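# Place blue spool on free post, return frame to rests

## Task

Set the blue spool upright and centred on a post that has nothing on it, and return the frame to its rests. Both must stay in place on their own with no robot supporting them, and at the end the grippers must have released and the arms must have moved away.

## Robot and tools

Robots: three identical i2rt Big YAM arms named arm1, arm2 and arm3. Each has six revolute joints, a two-finger gripper and a wrist camera. Two more cameras, cam_high and cam_low, are fixed in the room. With joints 1 and 6 at zero and the hand level and pointing forward, the wrist camera rides on top of the hand looking at the fingertips. The hand reaches roughly 1.0 m from the joint1 axis at full extension.

Frames: everything is expressed in one shared scene frame with its origin on the floor and +z up. The hand point is midway between the fingertips; the hand's z axis runs along the fingers and its y axis is the direction in which the fingers open and close. Each robot's foot has a real pose that is never printed, and hand poses are computed from it with the supplied URDF.

execute_actions: argument actions is a list holding either one action or nothing. An action is an object keyed by robot name; under each name put a joints object. The joints object maps joint names to absolute target values (not offsets), in each robot's own joint space: joint1_rad -2.879 to 2.879 (rotation about the foot, positive counter-clockwise seen from above, 0 points where the foot faces); joint2_rad 0 to 3.141 (shoulder, 0 means upper arm backward and roughly level, increasing lifts then swings it forward); joint3_rad 0 to 3.019 (elbow, 0 folded, increasing opens); joint4_rad -1.692 to 1.57 (hand pitch, positive tips fingers up); joint5_rad -1.57 to 1.57 (sideways hand swing, positive to the arm's right); joint6_rad -2.094 to 2.094 (hand roll, positive clockwise seen from behind the hand). Joint values are radians. gripper_m is the fingertip gap in metres, 0 to 0.093. Done-tolerances: ±0.045, ±0.14, ±0.09, ±0.055, ±0.03, ±0.035 rad for joints 1 to 6 and ±0.003 m for the gripper. Any number of arms and joints may appear; they start together and may finish at different moments. Anything omitted may keep pushing toward an earlier target. An unknown key or out-of-range value rejects the entire call and nothing moves. Optional cameras lists which images to return (arm1_cam_wrist, arm2_cam_wrist, arm3_cam_wrist, cam_high, cam_low, or all); omitted, null or all gives every camera, an empty list gives none. An empty actions list just reports state and images.

wait: seconds from 0 to 10; commands nothing and returns the same report as an empty action.

zoom_image: camera plus region [x0, y0, x1, y1] in pixels of that camera's latest full image, top-left origin, no larger than 504 by 504. Wrist images are 616x616; room images are 896x504.

read_manual: section "licences" returns URDF licence text; moves nothing.

finished_scene: scene is the number of the current scene; it ends that scene irreversibly after the last command is held, and reports success and the next task. Replying with no tool call ends everything.

Result lines: joint_positions gives measured joint values. A pictures line names the returned cameras in image order; cameras whose calibration changed are listed. joint_status tells how each commanded motion of the last accepted action ended: off_target (came to rest away from target, may still push); contact_stop or time_out (old target dropped, joint holds where it stopped, although a timed-out joint may keep a target within 0.375, 0.375, 0.113, 0.225, 0.075, 0.3 rad of its position for joints 1 to 6 and move there if freed); not_followed (a self- and inter-arm collision check withheld the arm targets, shown with a "joint command not followed" line and usually a cause line; the gripper part still runs, and the withheld targets may be retried with later actions); limit_stop_at_motor_heat (arm stopped by heat; resend the target). on_its_own describes what this call did not command; its "held at" values are targets, not positions. MOTOR HOT warns at 85 °C; an OVER-TEMPERATURE FAULT at 100 °C makes that arm and its gripper go limp and fall until cooled.

Cautions: the arms do not stop on contact and can push very hard, which also heats motors; to relieve a push, command the joint's reported position. A target very close to the current position may produce no motion. A load held up makes a joint sag. Each joint moves at its own speed, so the hand can sweep wide between postures; plan clear paths. A hard press between two robots fails the task immediately, and a hard hit may; the clearance check can react late and ignores fingers, gripper housings and wrist cameras. Knocking anything out of the work area or onto the floor fails the task; avoid drops, slips, slams and heavy shoves. Loose objects may occasionally get a small push from outside. The simulation keeps running while you think, with the robots holding their last command. Camera calibrations are approximate, and wrist camera poses also inherit joint reading errors.

Each tool is called after "Request:" in YAML: its name, and indented under it one key for each argument.

## Session

Request:
execute_actions:
  actions: []

Scene clock: 0.00 s.
arm1.joint_positions: joint1_rad=-0.369 joint2_rad=+0.624 joint3_rad=+1.394 joint4_rad=-1.194 joint5_rad=+0.168 joint6_rad=+0.374 gripper_m=+0.095
arm1.joint_status: not commanded
arm1.hand: x=+1.2396 y=+0.1256 z=+1.4262 quat_wxyz=(-0.079, +0.752, -0.362, -0.545) (m; scene frame)
arm2.joint_positions: joint1_rad=-0.115 joint2_rad=+0.536 joint3_rad=+1.446 joint4_rad=-1.318 joint5_rad=-0.050 joint6_rad=+0.271 gripper_m=+0.094
arm2.joint_status: not commanded
arm2.hand: x=-0.6461 y=+1.0739 z=+1.4154 quat_wxyz=(-0.497, -0.552, -0.632, +0.223) (m; scene frame)
arm3.joint_positions: joint1_rad=+0.322 joint2_rad=+0.439 joint3_rad=+1.355 joint4_rad=-1.173 joint5_rad=+0.112 joint6_rad=+0.296 gripper_m=+0.095
arm3.joint_status: not commanded
arm3.hand: x=-0.6750 y=-1.0942 z=+1.4015 quat_wxyz=(-0.444, +0.378, -0.690, -0.429) (m; scene frame)
pictures: arm1_cam_wrist, arm2_cam_wrist, arm3_cam_wrist, cam_high, cam_low
Images, in order (width x height): arm1_cam_wrist 616x616, arm2_cam_wrist 616x616, arm3_cam_wrist 616x616, cam_high 896x504, cam_low 896x504.

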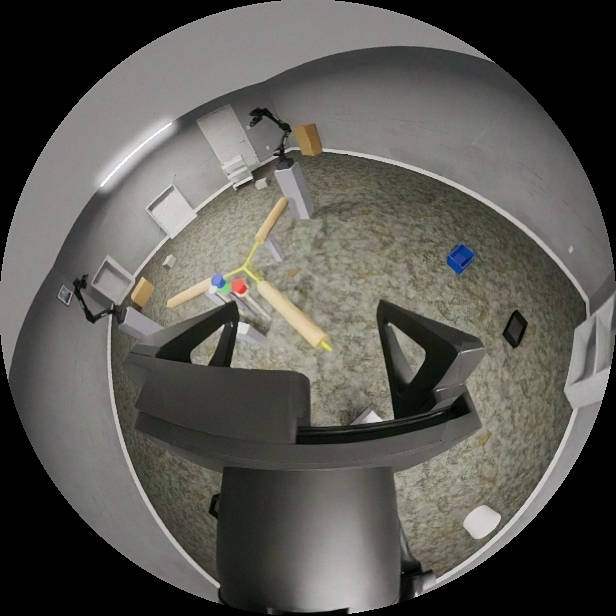

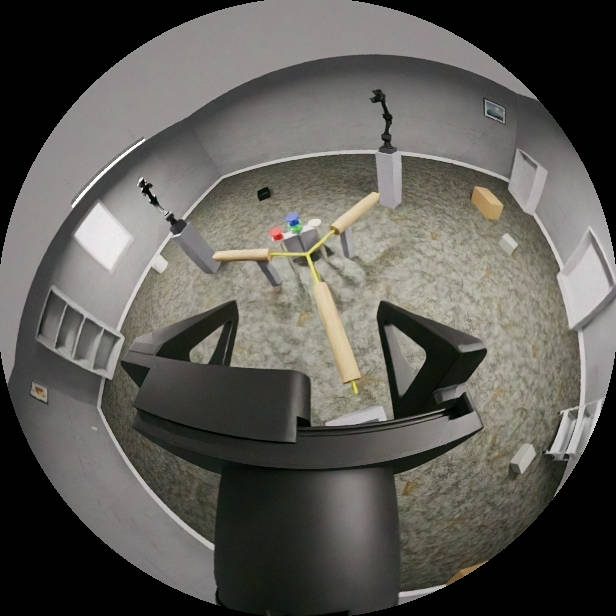

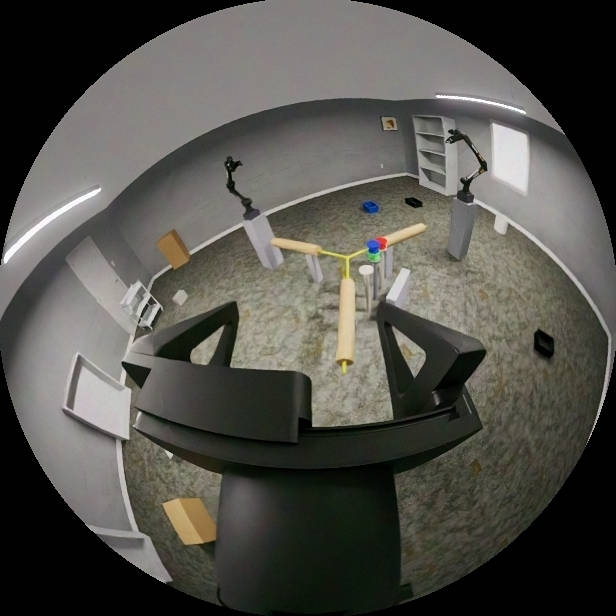

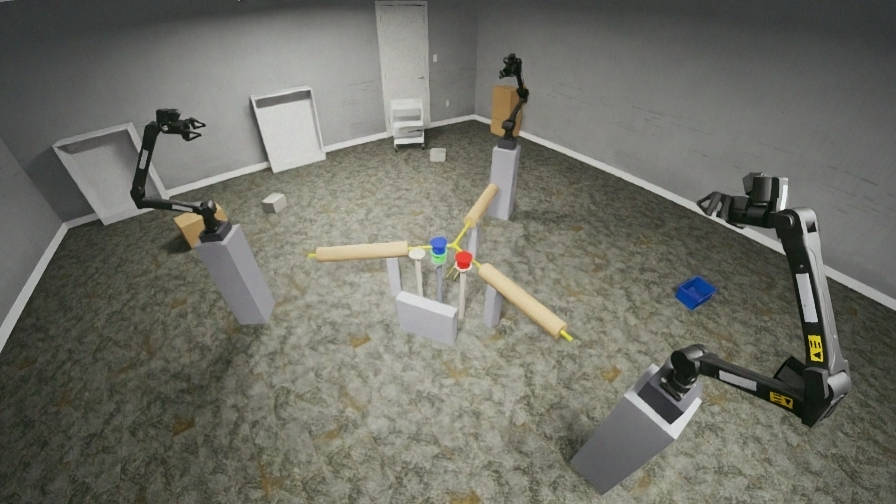

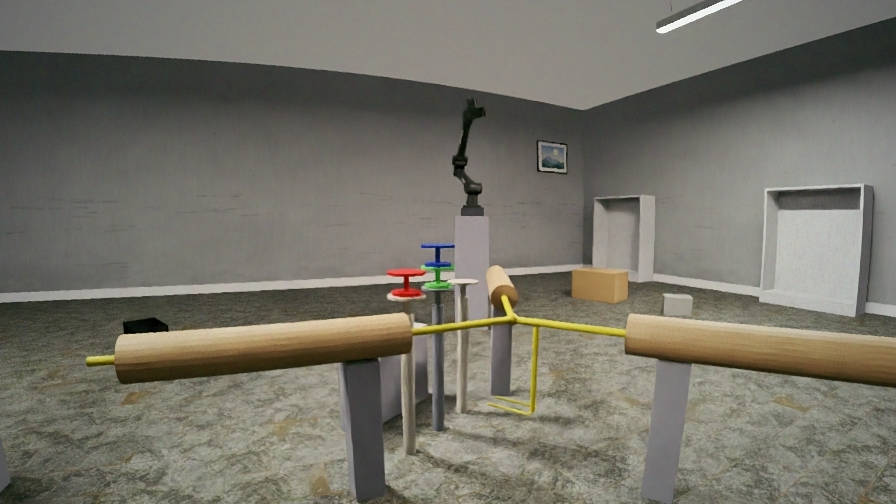

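Request:
zoom_image:
  camera: "cam_low"
  region: [320, 220, 640, 480]

Request:
zoom_image:
  camera: "cam_high"
  region: [300, 170, 600, 360]

Region (320, 220, 640, 480) of cam_low's 896x504 image, scaled by 1.575, with more detail than that image has; it fills the top 410 rows of this view, and the rest is white.

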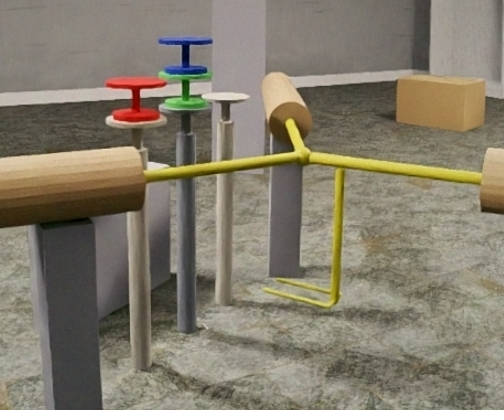

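Region (300, 170, 600, 360) of cam_high's 896x504 image, scaled by 1.680, with more detail than that image has; it fills the top 319 rows of this view, and the rest is white.

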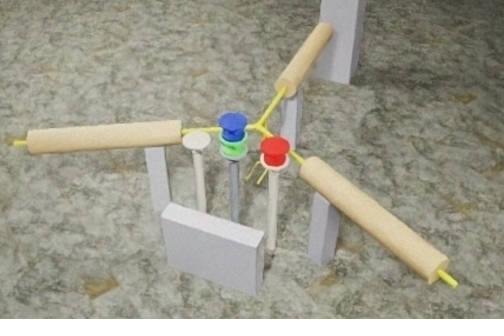

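Request:
zoom_image:
  camera: "cam_low"
  region: [370, 230, 550, 330]

Request:
zoom_image:
  camera: "cam_high"
  region: [390, 220, 510, 300]

Request:
zoom_image:
  camera: "cam_low"
  region: [390, 370, 570, 470]

Region (370, 230, 550, 330) of cam_low's 896x504 image, scaled by 2.800, with more detail than that image has.

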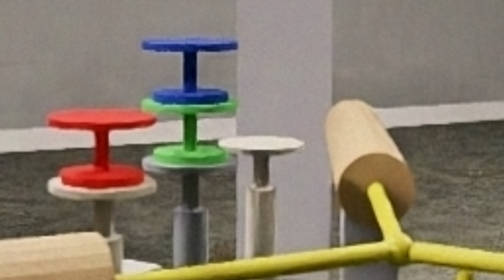

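Region (390, 220, 510, 300) of cam_high's 896x504 image, scaled by 4.200, with more detail than that image has.

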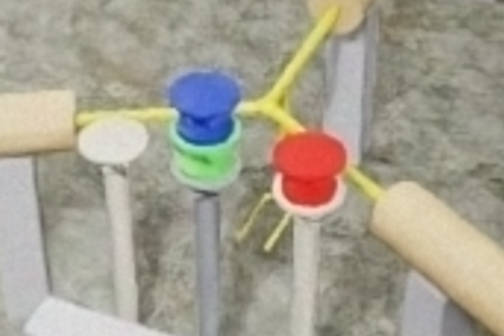

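Region (390, 370, 570, 470) of cam_low's 896x504 image, scaled by 2.800, with more detail than that image has.

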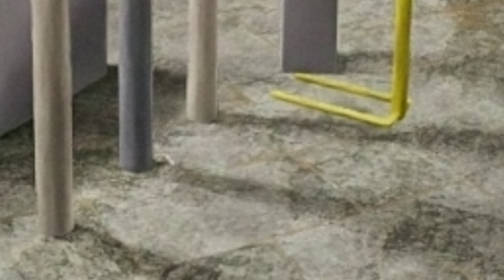

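Request:
zoom_image:
  camera: "cam_low"
  region: [70, 310, 200, 400]

Request:
zoom_image:
  camera: "cam_high"
  region: [500, 290, 600, 360]

Request:
zoom_image:
  camera: "cam_high"
  region: [290, 220, 390, 290]

Request:
zoom_image:
  camera: "cam_high"
  region: [450, 130, 550, 230]

Region (70, 310, 200, 400) of cam_low's 896x504 image, scaled by 3.877, with more detail than that image has; it fills the top 349 rows of this view, and the rest is white.

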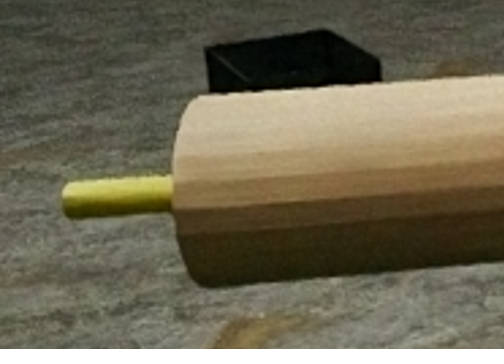

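Region (500, 290, 600, 360) of cam_high's 896x504 image, scaled by 5.040, with more detail than that image has; it fills the top 353 rows of this view, and the rest is white.

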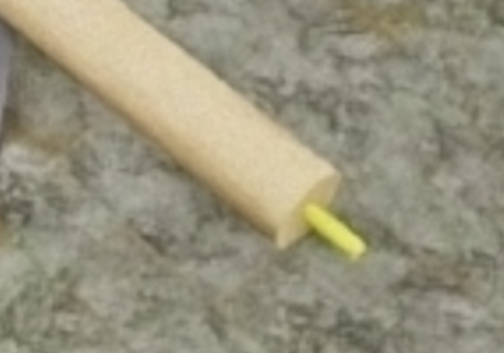

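Region (290, 220, 390, 290) of cam_high's 896x504 image, scaled by 5.040, with more detail than that image has; it fills the top 353 rows of this view, and the rest is white.

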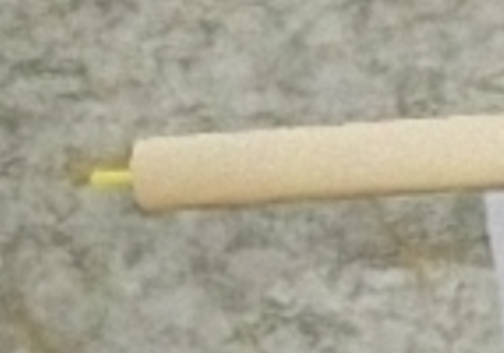

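Region (450, 130, 550, 230) of cam_high's 896x504 image, scaled by 5.040, with more detail than that image has.

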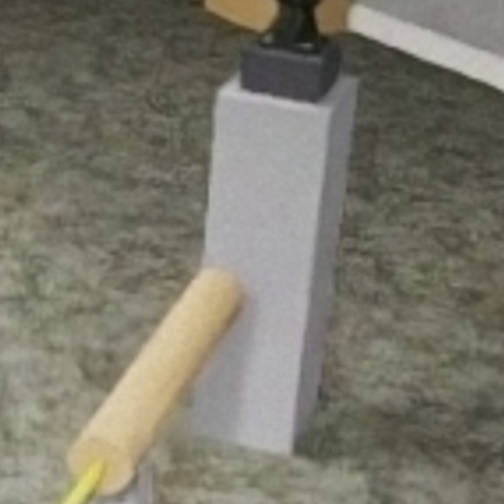

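Request:
execute_actions:
  actions:
    - {"arm1":{"joints":{"joint1_rad":-0.344,"joint2_rad":2.478,"joint3_rad":1.498,"joint4_rad":-0.591,"joint5_rad":0,"joint6_rad":-0.38,"gripper_m":0.09}},"arm2":{"joints":{"joint1_rad":0.025,"joint2_rad":2.0,"joint3_rad":0.55,"joint4_rad":0.131,"joint5_rad":0,"joint6_rad":-0.04,"gripper_m":0.09}},"arm3":{"joints":{"joint1_rad":0.219,"joint2_rad":2.373,"joint3_rad":1.439,"joint4_rad":-0.637,"joint5_rad":0,"joint6_rad":0.2,"gripper_m":0.09}}}

Scene clock: 59.73 s.
arm1.joint_positions: joint1_rad=-0.359 joint2_rad=+2.490 joint3_rad=+1.476 joint4_rad=-0.607 joint5_rad=+0.004 joint6_rad=-0.369 gripper_m=+0.090
arm1.joint_status: all done
arm1.hand: x=+0.9373 y=+0.2173 z=+0.5935 quat_wxyz=(+0.007, +1.000, -0.016, +0.017) (m; scene frame)
arm2.joint_positions: joint1_rad=+0.020 joint2_rad=+2.003 joint3_rad=+0.547 joint4_rad=+0.119 joint5_rad=-0.002 joint6_rad=-0.029 gripper_m=+0.090
arm2.joint_status: all done
arm2.hand: x=-0.5579 y=+0.9589 z=+0.6546 quat_wxyz=(-0.096, -0.490, -0.865, +0.055) (m; scene frame)
arm3.joint_positions: joint1_rad=+0.227 joint2_rad=+2.381 joint3_rad=+1.434 joint4_rad=-0.642 joint5_rad=+0.004 joint6_rad=+0.213 gripper_m=+0.090
arm3.joint_status: all done
arm3.hand: x=-0.5680 y=-0.7132 z=+0.6008 quat_wxyz=(+0.000, +0.513, -0.858, +0.002) (m; scene frame)
pictures: arm1_cam_wrist, arm2_cam_wrist, arm3_cam_wrist, cam_high, cam_low
camera_calibration (this result's frames):
arm1_cam_wrist: T_world_to_cam=[[0.0291125, 0.999522, -0.0103814, -0.240561], [0.778369, -0.0161525, 0.6276, -1.09574], [0.627132, -0.0263516, -0.778467, 0.000626619], [0, 0, 0, 1]] pos_world=[0.859503, 0.222764, 0.685679]
arm2_cam_wrist: T_world_to_cam=[[-0.856957, -0.515159, -0.0153678, 0.0269725], [-0.480538, 0.787876, 0.385142, -1.27035], [-0.186301, 0.337435, -0.922729, 0.295536], [0, 0, 0, 1]] pos_world=[-0.532276, 0.915046, 0.762378]
arm3_cam_wrist: T_world_to_cam=[[0.881731, -0.471743, 0.00278659, 0.162889], [-0.38731, -0.72052, 0.575188, -1.07029], [-0.269333, -0.508241, -0.818016, 0.0977611], [0, 0, 0, 1]] pos_world=[-0.53183, -0.644641, 0.695137]
Images, in order (width x height): arm1_cam_wrist 616x616, arm2_cam_wrist 616x616, arm3_cam_wrist 616x616, cam_high 896x504, cam_low 896x504.

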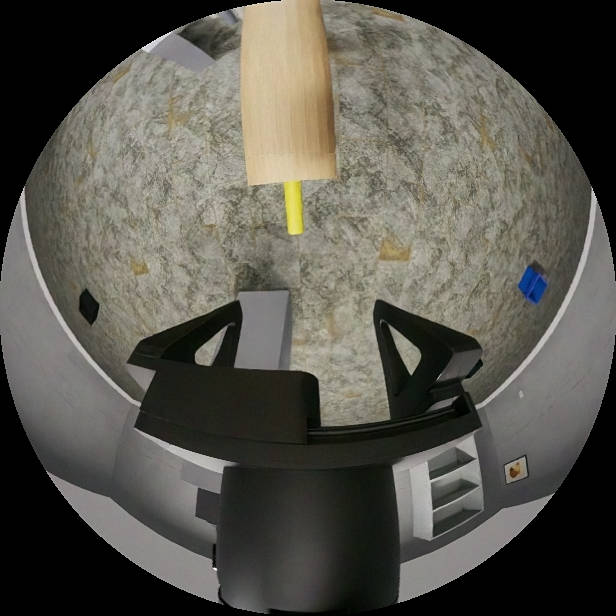

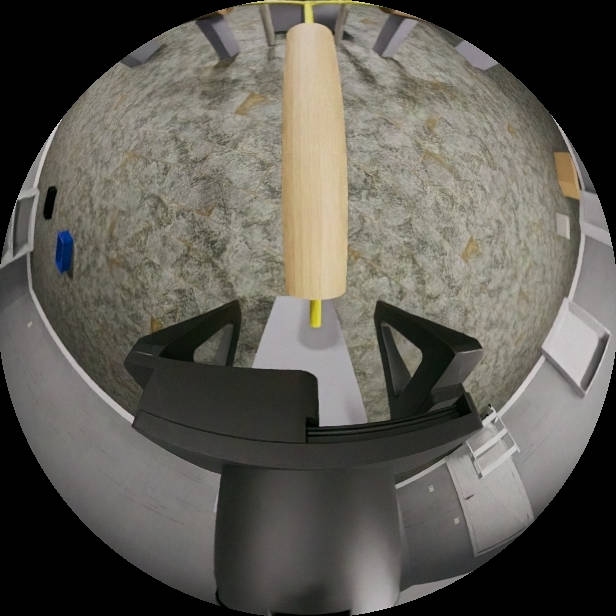

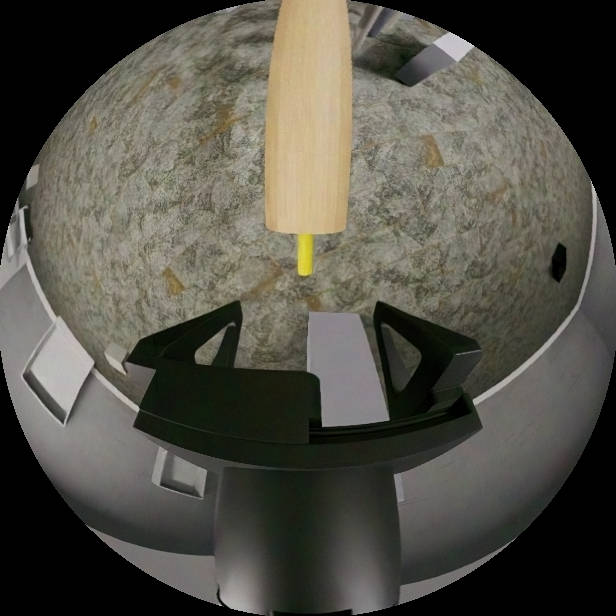

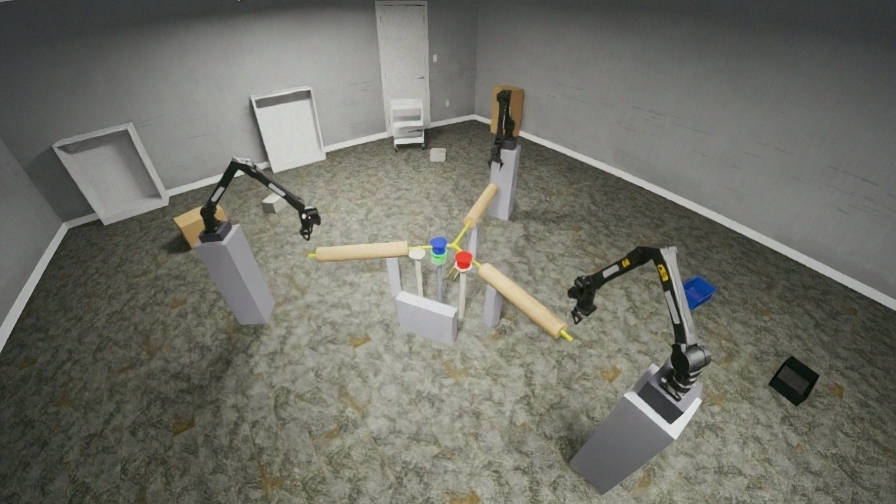

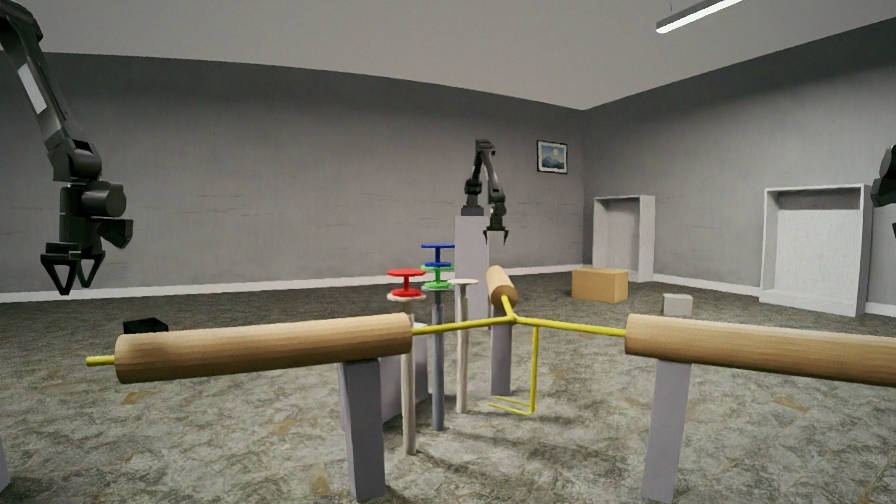

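Request:
execute_actions:
  actions:
    - {"arm1":{"joints":{"joint1_rad":-0.298,"joint2_rad":2.704,"joint3_rad":1.653,"joint4_rad":-0.488,"joint5_rad":0,"joint6_rad":-0.34}},"arm2":{"joints":{"joint1_rad":-0.026,"joint2_rad":2.57,"joint3_rad":0.66,"joint4_rad":0.37,"joint5_rad":0,"joint6_rad":-0.08}},"arm3":{"joints":{"joint1_rad":0.248,"joint2_rad":2.568,"joint3_rad":1.462,"joint4_rad":-0.46,"joint5_rad":0,"joint6_rad":0.235}}}
  cameras: ["arm1_cam_wrist","arm2_cam_wrist","arm3_cam_wrist","cam_low"]

Scene clock: 85.67 s.
arm1.joint_positions: joint1_rad=-0.299 joint2_rad=+2.723 joint3_rad=+1.637 joint4_rad=-0.497 joint5_rad=+0.003 joint6_rad=-0.351 gripper_m=+0.090
arm1.joint_status: all done
arm1.hand: x=+0.9083 y=+0.1921 z=+0.4962 quat_wxyz=(+0.000, +1.000, +0.005, +0.000) (m; scene frame)
arm2.joint_positions: joint1_rad=-0.023 joint2_rad=+2.584 joint3_rad=+0.662 joint4_rad=+0.360 joint5_rad=-0.002 joint6_rad=-0.068 gripper_m=+0.090
arm2.joint_status: all done
arm2.hand: x=-0.6131 y=+1.0367 z=+0.4971 quat_wxyz=(-0.001, -0.495, -0.869, -0.003) (m; scene frame)
arm3.joint_positions: joint1_rad=+0.239 joint2_rad=+2.584 joint3_rad=+1.450 joint4_rad=-0.469 joint5_rad=+0.004 joint6_rad=+0.222 gripper_m=+0.090
arm3.joint_status: all done
arm3.hand: x=-0.5819 y=-0.7374 z=+0.4954 quat_wxyz=(+0.005, +0.514, -0.857, +0.007) (m; scene frame)
pictures: arm1_cam_wrist, arm2_cam_wrist, arm3_cam_wrist, cam_low
camera_calibration (this result's frames):
arm1_cam_wrist: T_world_to_cam=[[-0.0132191, 0.999907, 0.003384, -0.183936], [0.800168, 0.00854887, 0.599715, -1.02315], [0.59963, 0.0106355, -0.800207, -0.0289564], [0, 0, 0, 1]] pos_world=[0.833621, 0.192973, 0.591048]
arm2_cam_wrist: T_world_to_cam=[[-0.860294, -0.509347, -0.0214488, 0.0122714], [-0.425478, 0.694191, 0.580575, -1.26381], [-0.280825, 0.508591, -0.813924, -0.175783], [0, 0, 0, 1]] pos_world=[-0.576529, 0.972974, 0.590923]
arm3_cam_wrist: T_world_to_cam=[[0.883009, -0.469318, 0.00600101, 0.164899], [-0.383396, -0.713856, 0.586019, -1.03073], [-0.270745, -0.51976, -0.810275, -0.0176673], [0, 0, 0, 1]] pos_world=[-0.545567, -0.667584, 0.588721]
Images, in order (width x height): arm1_cam_wrist 616x616, arm2_cam_wrist 616x616, arm3_cam_wrist 616x616, cam_low 896x504.

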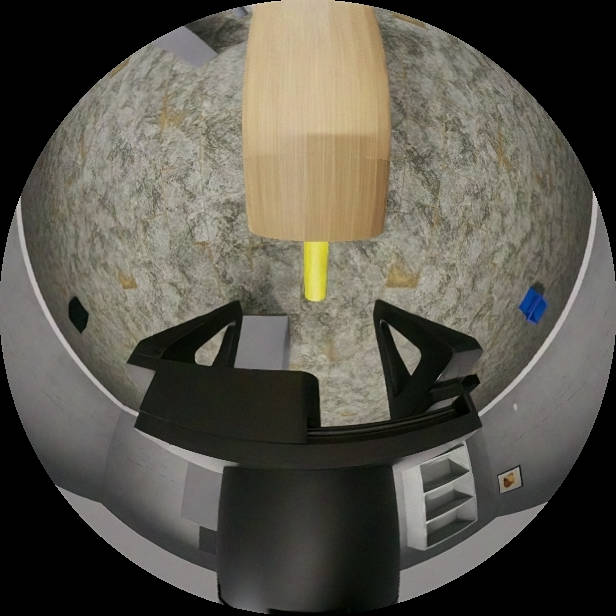

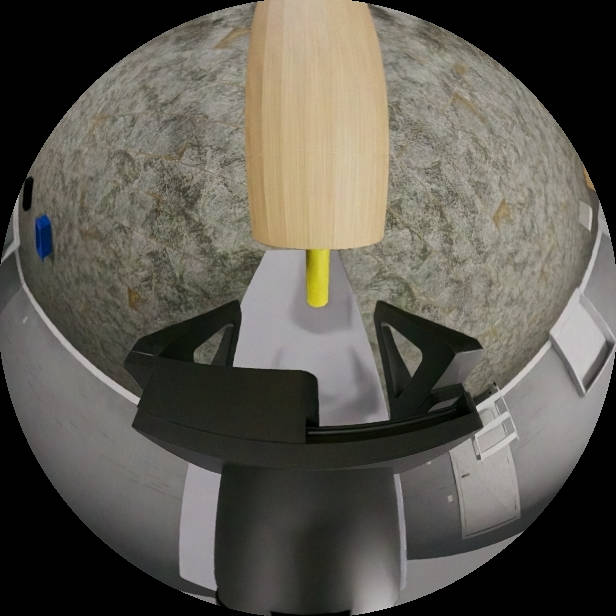

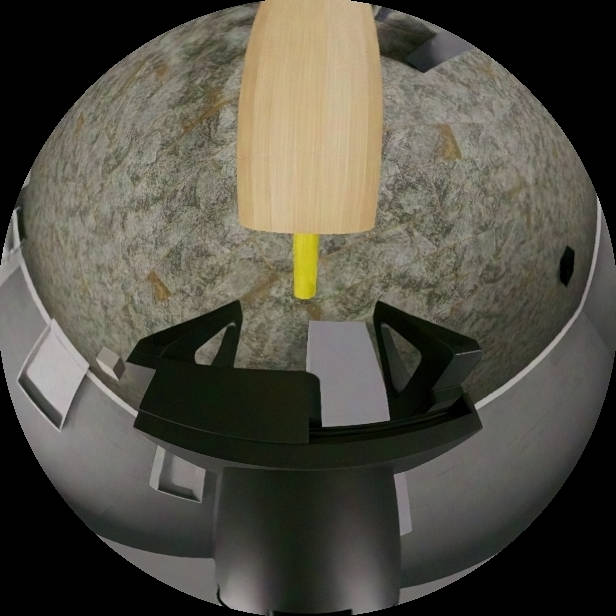

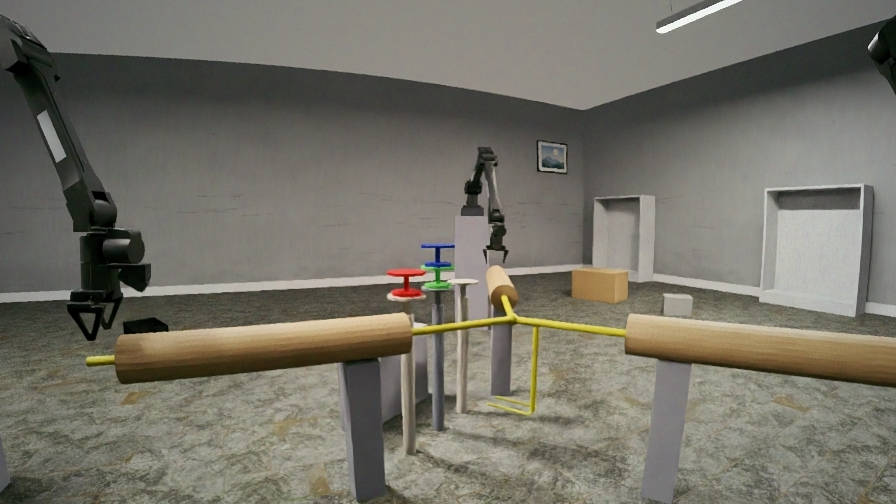

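Request:
execute_actions:
  actions:
    - {"arm1":{"joints":{"joint1_rad":-0.316,"joint2_rad":2.903,"joint3_rad":1.818,"joint4_rad":-0.455,"joint6_rad":-0.36}},"arm2":{"joints":{"joint1_rad":-0.061,"joint2_rad":2.822,"joint3_rad":0.834,"joint4_rad":0.453,"joint6_rad":-0.113}},"arm3":{"joints":{"joint1_rad":0.248,"joint2_rad":2.763,"joint3_rad":1.602,"joint4_rad":-0.39}}}
  cameras: ["arm1_cam_wrist","arm2_cam_wrist","arm3_cam_wrist","cam_low"]

Scene clock: 101.03 s.
arm1.joint_positions: joint1_rad=-0.305 joint2_rad=+2.864 joint3_rad=+1.787 joint4_rad=-0.472 joint5_rad=-0.001 joint6_rad=-0.358 gripper_m=+0.090
arm1.joint_status: all done
arm1.hand: x=+0.8887 y=+0.2018 z=+0.4449 quat_wxyz=(-0.005, +1.000, +0.006, -0.017) (m; scene frame)
arm2.joint_positions: joint1_rad=-0.060 joint2_rad=+2.693 joint3_rad=+0.780 joint4_rad=+0.454 joint5_rad=-0.016 joint6_rad=-0.101 gripper_m=+0.090
arm2.joint_status: all done
arm2.hand: x=-0.6020 y=+0.9961 z=+0.4574 quat_wxyz=(-0.046, -0.496, -0.867, +0.021) (m; scene frame)
arm3.joint_positions: joint1_rad=+0.240 joint2_rad=+2.676 joint3_rad=+1.575 joint4_rad=-0.408 joint5_rad=+0.021 joint6_rad=+0.238 gripper_m=+0.090
arm3.joint_status: all done
arm3.hand: x=-0.5672 y=-0.6933 z=+0.4685 quat_wxyz=(-0.035, +0.507, -0.861, -0.020) (m; scene frame)
pictures: arm1_cam_wrist, arm2_cam_wrist, arm3_cam_wrist, cam_low
camera_calibration (this result's frames):
arm1_cam_wrist: T_world_to_cam=[[-0.0140689, 0.999825, 0.0123497, -0.197001], [0.819984, 0.00446844, 0.57237, -0.981456], [0.572214, 0.0181792, -0.819903, -0.0267288], [0, 0, 0, 1]] pos_world=[0.817301, 0.201838, 0.542273]
arm2_cam_wrist: T_world_to_cam=[[-0.861211, -0.50768, -0.0240164, -0.000710198], [-0.45198, 0.7434, 0.493021, -1.23278], [-0.232443, 0.43545, -0.869686, -0.0568935], [0, 0, 0, 1]] pos_world=[-0.571028, 0.940862, 0.558289]
arm3_cam_wrist: T_world_to_cam=[[0.875315, -0.483553, 0.000518336, 0.161195], [-0.417227, -0.754711, 0.506294, -0.987998], [-0.244429, -0.443383, -0.862361, 0.0796588], [0, 0, 0, 1]] pos_world=[-0.533844, -0.632387, 0.568829]
Images, in order (width x height): arm1_cam_wrist 616x616, arm2_cam_wrist 616x616, arm3_cam_wrist 616x616, cam_low 896x504.

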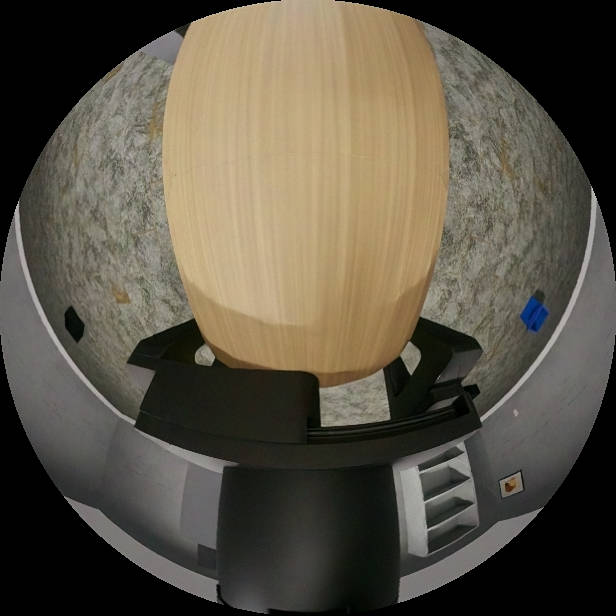

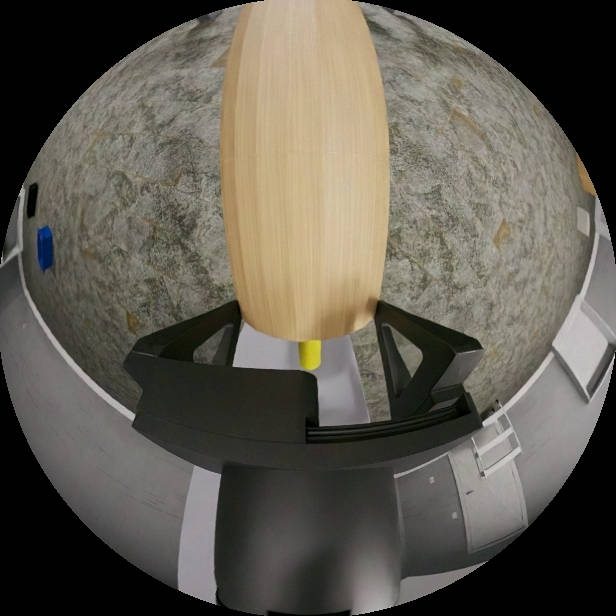

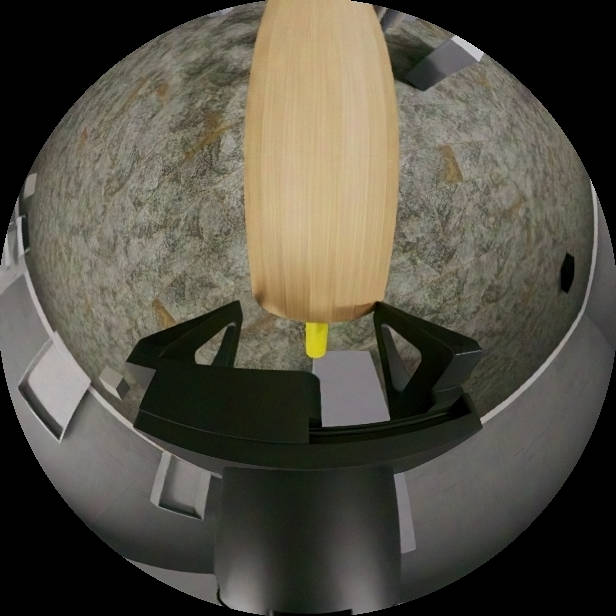

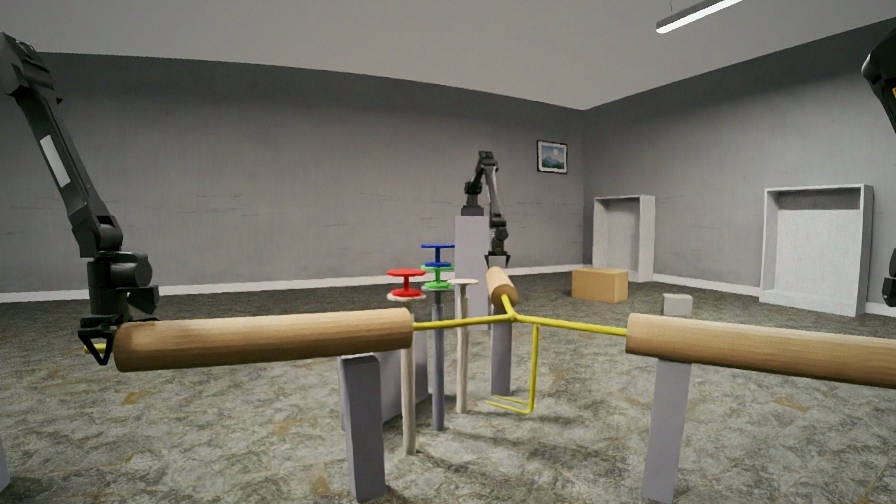

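Request:
execute_actions:
  actions:
    - {"arm1":{"joints":{"joint2_rad":2.74,"joint3_rad":1.70,"joint4_rad":-0.488}},"arm2":{"joints":{"joint2_rad":2.60,"joint3_rad":0.74,"joint4_rad":0.42}},"arm3":{"joints":{"joint2_rad":2.60,"joint3_rad":1.54,"joint4_rad":-0.42}}}
  cameras: ["arm1_cam_wrist","arm2_cam_wrist","arm3_cam_wrist","cam_low"]

Scene clock: 103.33 s.
arm1.joint_positions: joint1_rad=-0.305 joint2_rad=+2.765 joint3_rad=+1.699 joint4_rad=-0.477 joint5_rad=-0.001 joint6_rad=-0.358 gripper_m=+0.090
arm1.joint_status: all done
arm1.hand: x=+0.8901 y=+0.2015 z=+0.4845 quat_wxyz=(-0.005, +1.000, +0.006, -0.020) (m; scene frame)
arm2.joint_positions: joint1_rad=-0.060 joint2_rad=+2.606 joint3_rad=+0.752 joint4_rad=+0.427 joint5_rad=-0.002 joint6_rad=-0.104 gripper_m=+0.090
arm2.joint_status: all done
arm2.hand: x=-0.5960 y=+0.9778 z=+0.4828 quat_wxyz=(-0.055, -0.494, -0.867, +0.036) (m; scene frame)
arm3.joint_positions: joint1_rad=+0.240 joint2_rad=+2.608 joint3_rad=+1.537 joint4_rad=-0.416 joint5_rad=+0.004 joint6_rad=+0.238 gripper_m=+0.090
arm3.joint_status: all done
arm3.hand: x=-0.5681 y=-0.6859 z=+0.4991 quat_wxyz=(-0.037, +0.507, -0.860, -0.034) (m; scene frame)
pictures: arm1_cam_wrist, arm2_cam_wrist, arm3_cam_wrist, cam_low
camera_calibration (this result's frames):
arm1_cam_wrist: T_world_to_cam=[[-0.0139881, 0.999801, 0.0142331, -0.198062], [0.822849, 0.00342285, 0.56825, -1.00561], [0.568089, 0.0196605, -0.822733, 0.00971745], [0, 0, 0, 1]] pos_world=[0.819171, 0.201274, 0.582251]
arm2_cam_wrist: T_world_to_cam=[[-0.860106, -0.510065, -0.00721209, -0.00941218], [-0.453919, 0.758826, 0.467056, -1.23273], [-0.232756, 0.404991, -0.884198, 0.0111948], [0, 0, 0, 1]] pos_world=[-0.565048, 0.92609, 0.585583]
arm3_cam_wrist: T_world_to_cam=[[0.876093, -0.481702, -0.0206067, 0.177782], [-0.410965, -0.768426, 0.490539, -0.996233], [-0.252128, -0.421289, -0.871176, 0.124336], [0, 0, 0, 1]] pos_world=[-0.533822, -0.627512, 0.600673]
Images, in order (width x height): arm1_cam_wrist 616x616, arm2_cam_wrist 616x616, arm3_cam_wrist 616x616, cam_low 896x504.

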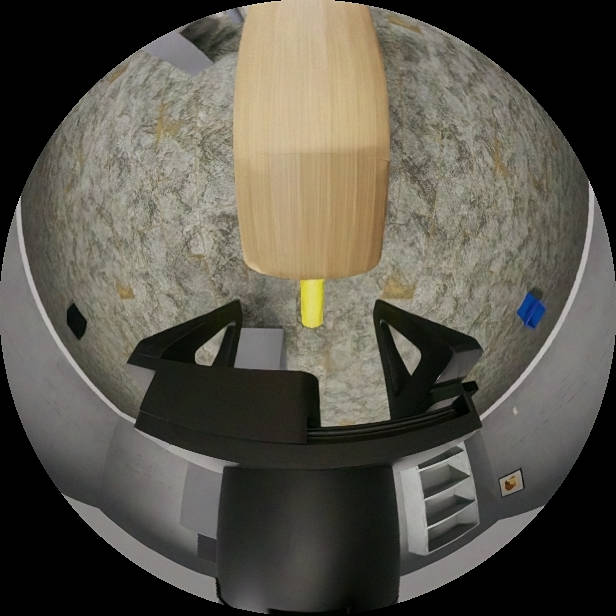

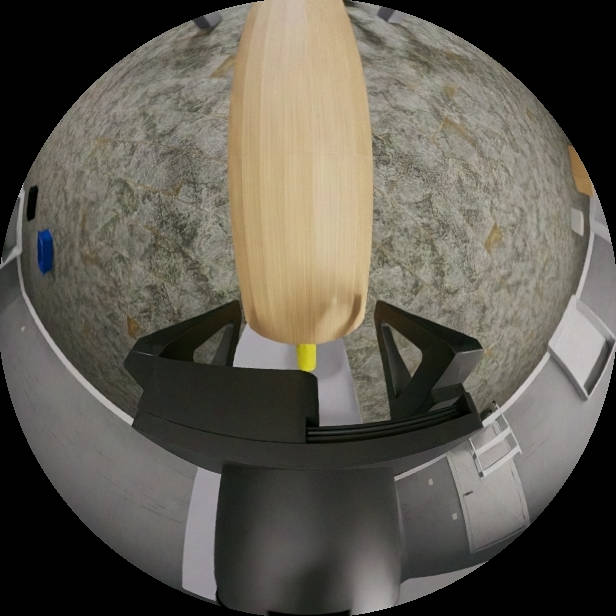

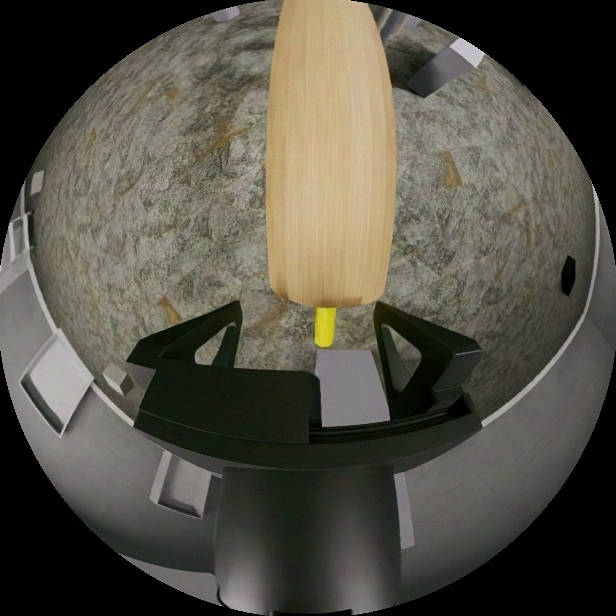

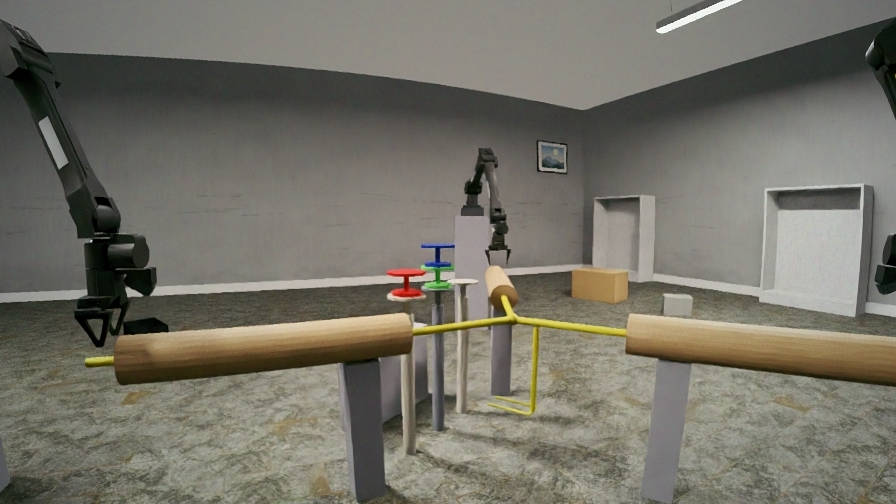

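Request:
execute_actions:
  actions:
    - {"arm1":{"joints":{"joint1_rad":-0.333,"joint4_rad":-0.60,"joint6_rad":-0.37}},"arm2":{"joints":{"joint1_rad":-0.082,"joint3_rad":0.70,"joint4_rad":0.22,"joint6_rad":-0.135}},"arm3":{"joints":{"joint1_rad":0.225,"joint3_rad":1.49,"joint4_rad":-0.56,"joint6_rad":0.21}}}
  cameras: []

Request:
execute_actions:
  actions:
    - {"arm1":{"joints":{"joint2_rad":2.903,"joint3_rad":1.818}},"arm2":{"joints":{"joint2_rad":2.822,"joint3_rad":0.834}},"arm3":{"joints":{"joint2_rad":2.763,"joint3_rad":1.602}}}
  cameras: ["arm1_cam_wrist","arm2_cam_wrist","arm3_cam_wrist"]

Scene clock: 118.17 s.
arm1.joint_positions: joint1_rad=-0.322 joint2_rad=+2.765 joint3_rad=+1.699 joint4_rad=-0.583 joint5_rad=-0.001 joint6_rad=-0.359 gripper_m=+0.090
arm1.joint_status: all done
arm1.hand: x=+0.9179 y=+0.2015 z=+0.4849 quat_wxyz=(+0.013, +0.999, -0.002, +0.030) (m; scene frame)
arm2.joint_positions: joint1_rad=-0.075 joint2_rad=+2.606 joint3_rad=+0.711 joint4_rad=+0.228 joint5_rad=-0.002 joint6_rad=-0.123 gripper_m=+0.090
arm2.joint_status: all done
arm2.hand: x=-0.6301 y=+1.0432 z=+0.4870 quat_wxyz=(+0.042, -0.493, -0.869, -0.034) (m; scene frame)
arm3.joint_positions: joint1_rad=+0.236 joint2_rad=+2.605 joint3_rad=+1.486 joint4_rad=-0.552 joint5_rad=+0.004 joint6_rad=+0.223 gripper_m=+0.090
arm3.joint_status: all done
arm3.hand: x=-0.5825 y=-0.7462 z=+0.4912 quat_wxyz=(+0.029, +0.512, -0.858, +0.030) (m; scene frame)
pictures: none
No camera images: the call's "cameras" was empty. Leave "cameras" out to get every camera's image.

Scene clock: 119.57 s.
arm1.joint_positions: joint1_rad=-0.322 joint2_rad=+2.915 joint3_rad=+1.800 joint4_rad=-0.586 joint5_rad=-0.001 joint6_rad=-0.359 gripper_m=+0.090
arm1.joint_status: all done
arm1.hand: x=+0.9379 y=+0.1937 z=+0.4198 quat_wxyz=(+0.022, +0.998, -0.002, +0.055) (m; scene frame)
arm2.joint_positions: joint1_rad=-0.075 joint2_rad=+2.821 joint3_rad=+0.838 joint4_rad=+0.226 joint5_rad=-0.002 joint6_rad=-0.125 gripper_m=+0.090
arm2.joint_status: all done
arm2.hand: x=-0.6435 y=+1.0739 z=+0.4226 quat_wxyz=(+0.078, -0.490, -0.866, -0.061) (m; scene frame)
arm3.joint_positions: joint1_rad=+0.236 joint2_rad=+2.771 joint3_rad=+1.593 joint4_rad=-0.556 joint5_rad=+0.004 joint6_rad=+0.223 gripper_m=+0.090
arm3.joint_status: all done
arm3.hand: x=-0.5871 y=-0.7625 z=+0.4225 quat_wxyz=(+0.052, +0.512, -0.856, +0.052) (m; scene frame)
pictures: arm1_cam_wrist, arm2_cam_wrist, arm3_cam_wrist
camera_calibration (this result's frames):
arm1_cam_wrist: T_world_to_cam=[[0.00402432, 0.999117, -0.0418223, -0.18194], [0.730037, 0.0256463, 0.682926, -0.973514], [0.683396, -0.0332801, -0.729289, -0.207681], [0, 0, 0, 1]] pos_world=[0.853362, 0.199834, 0.505769]
arm2_cam_wrist: T_world_to_cam=[[-0.860249, -0.507933, -0.0444502, 0.0117407], [-0.377222, 0.575365, 0.725713, -1.16198], [-0.343038, 0.641061, -0.68656, -0.500037], [0, 0, 0, 1]] pos_world=[-0.599757, 0.995082, 0.500482]
arm3_cam_wrist: T_world_to_cam=[[0.88199, -0.469985, 0.034763, 0.144984], [-0.364094, -0.632719, 0.683449, -0.975882], [-0.299216, -0.615452, -0.72917, -0.215091], [0, 0, 0, 1]] pos_world=[-0.547545, -0.681696, 0.505087]
Images, in order (width x height): arm1_cam_wrist 616x616, arm2_cam_wrist 616x616, arm3_cam_wrist 616x616.

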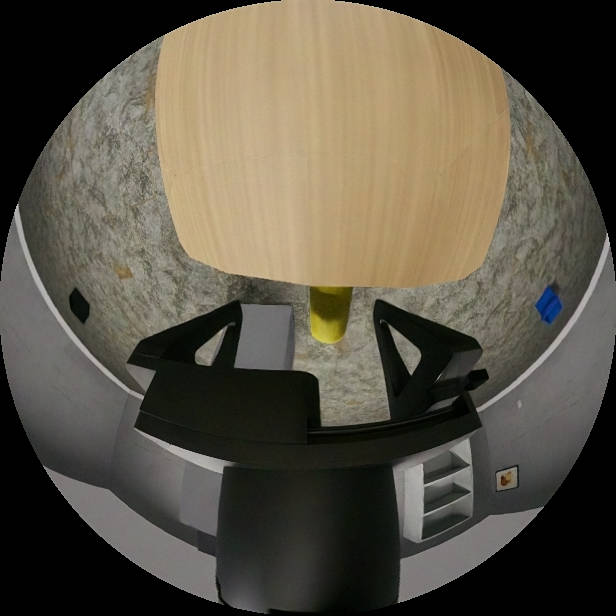

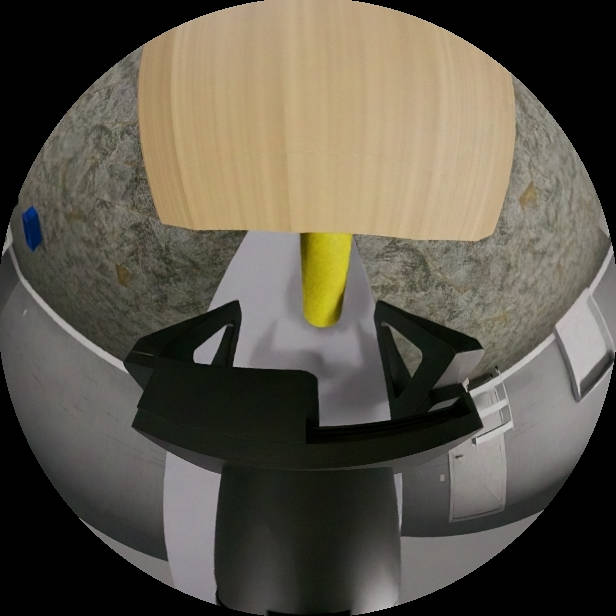

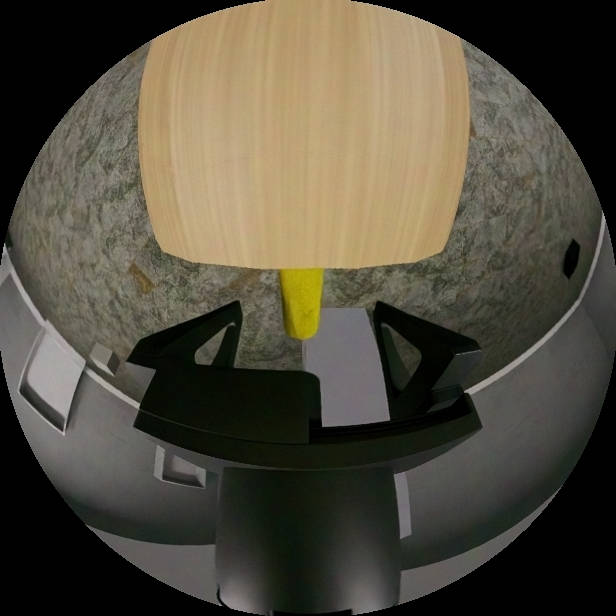

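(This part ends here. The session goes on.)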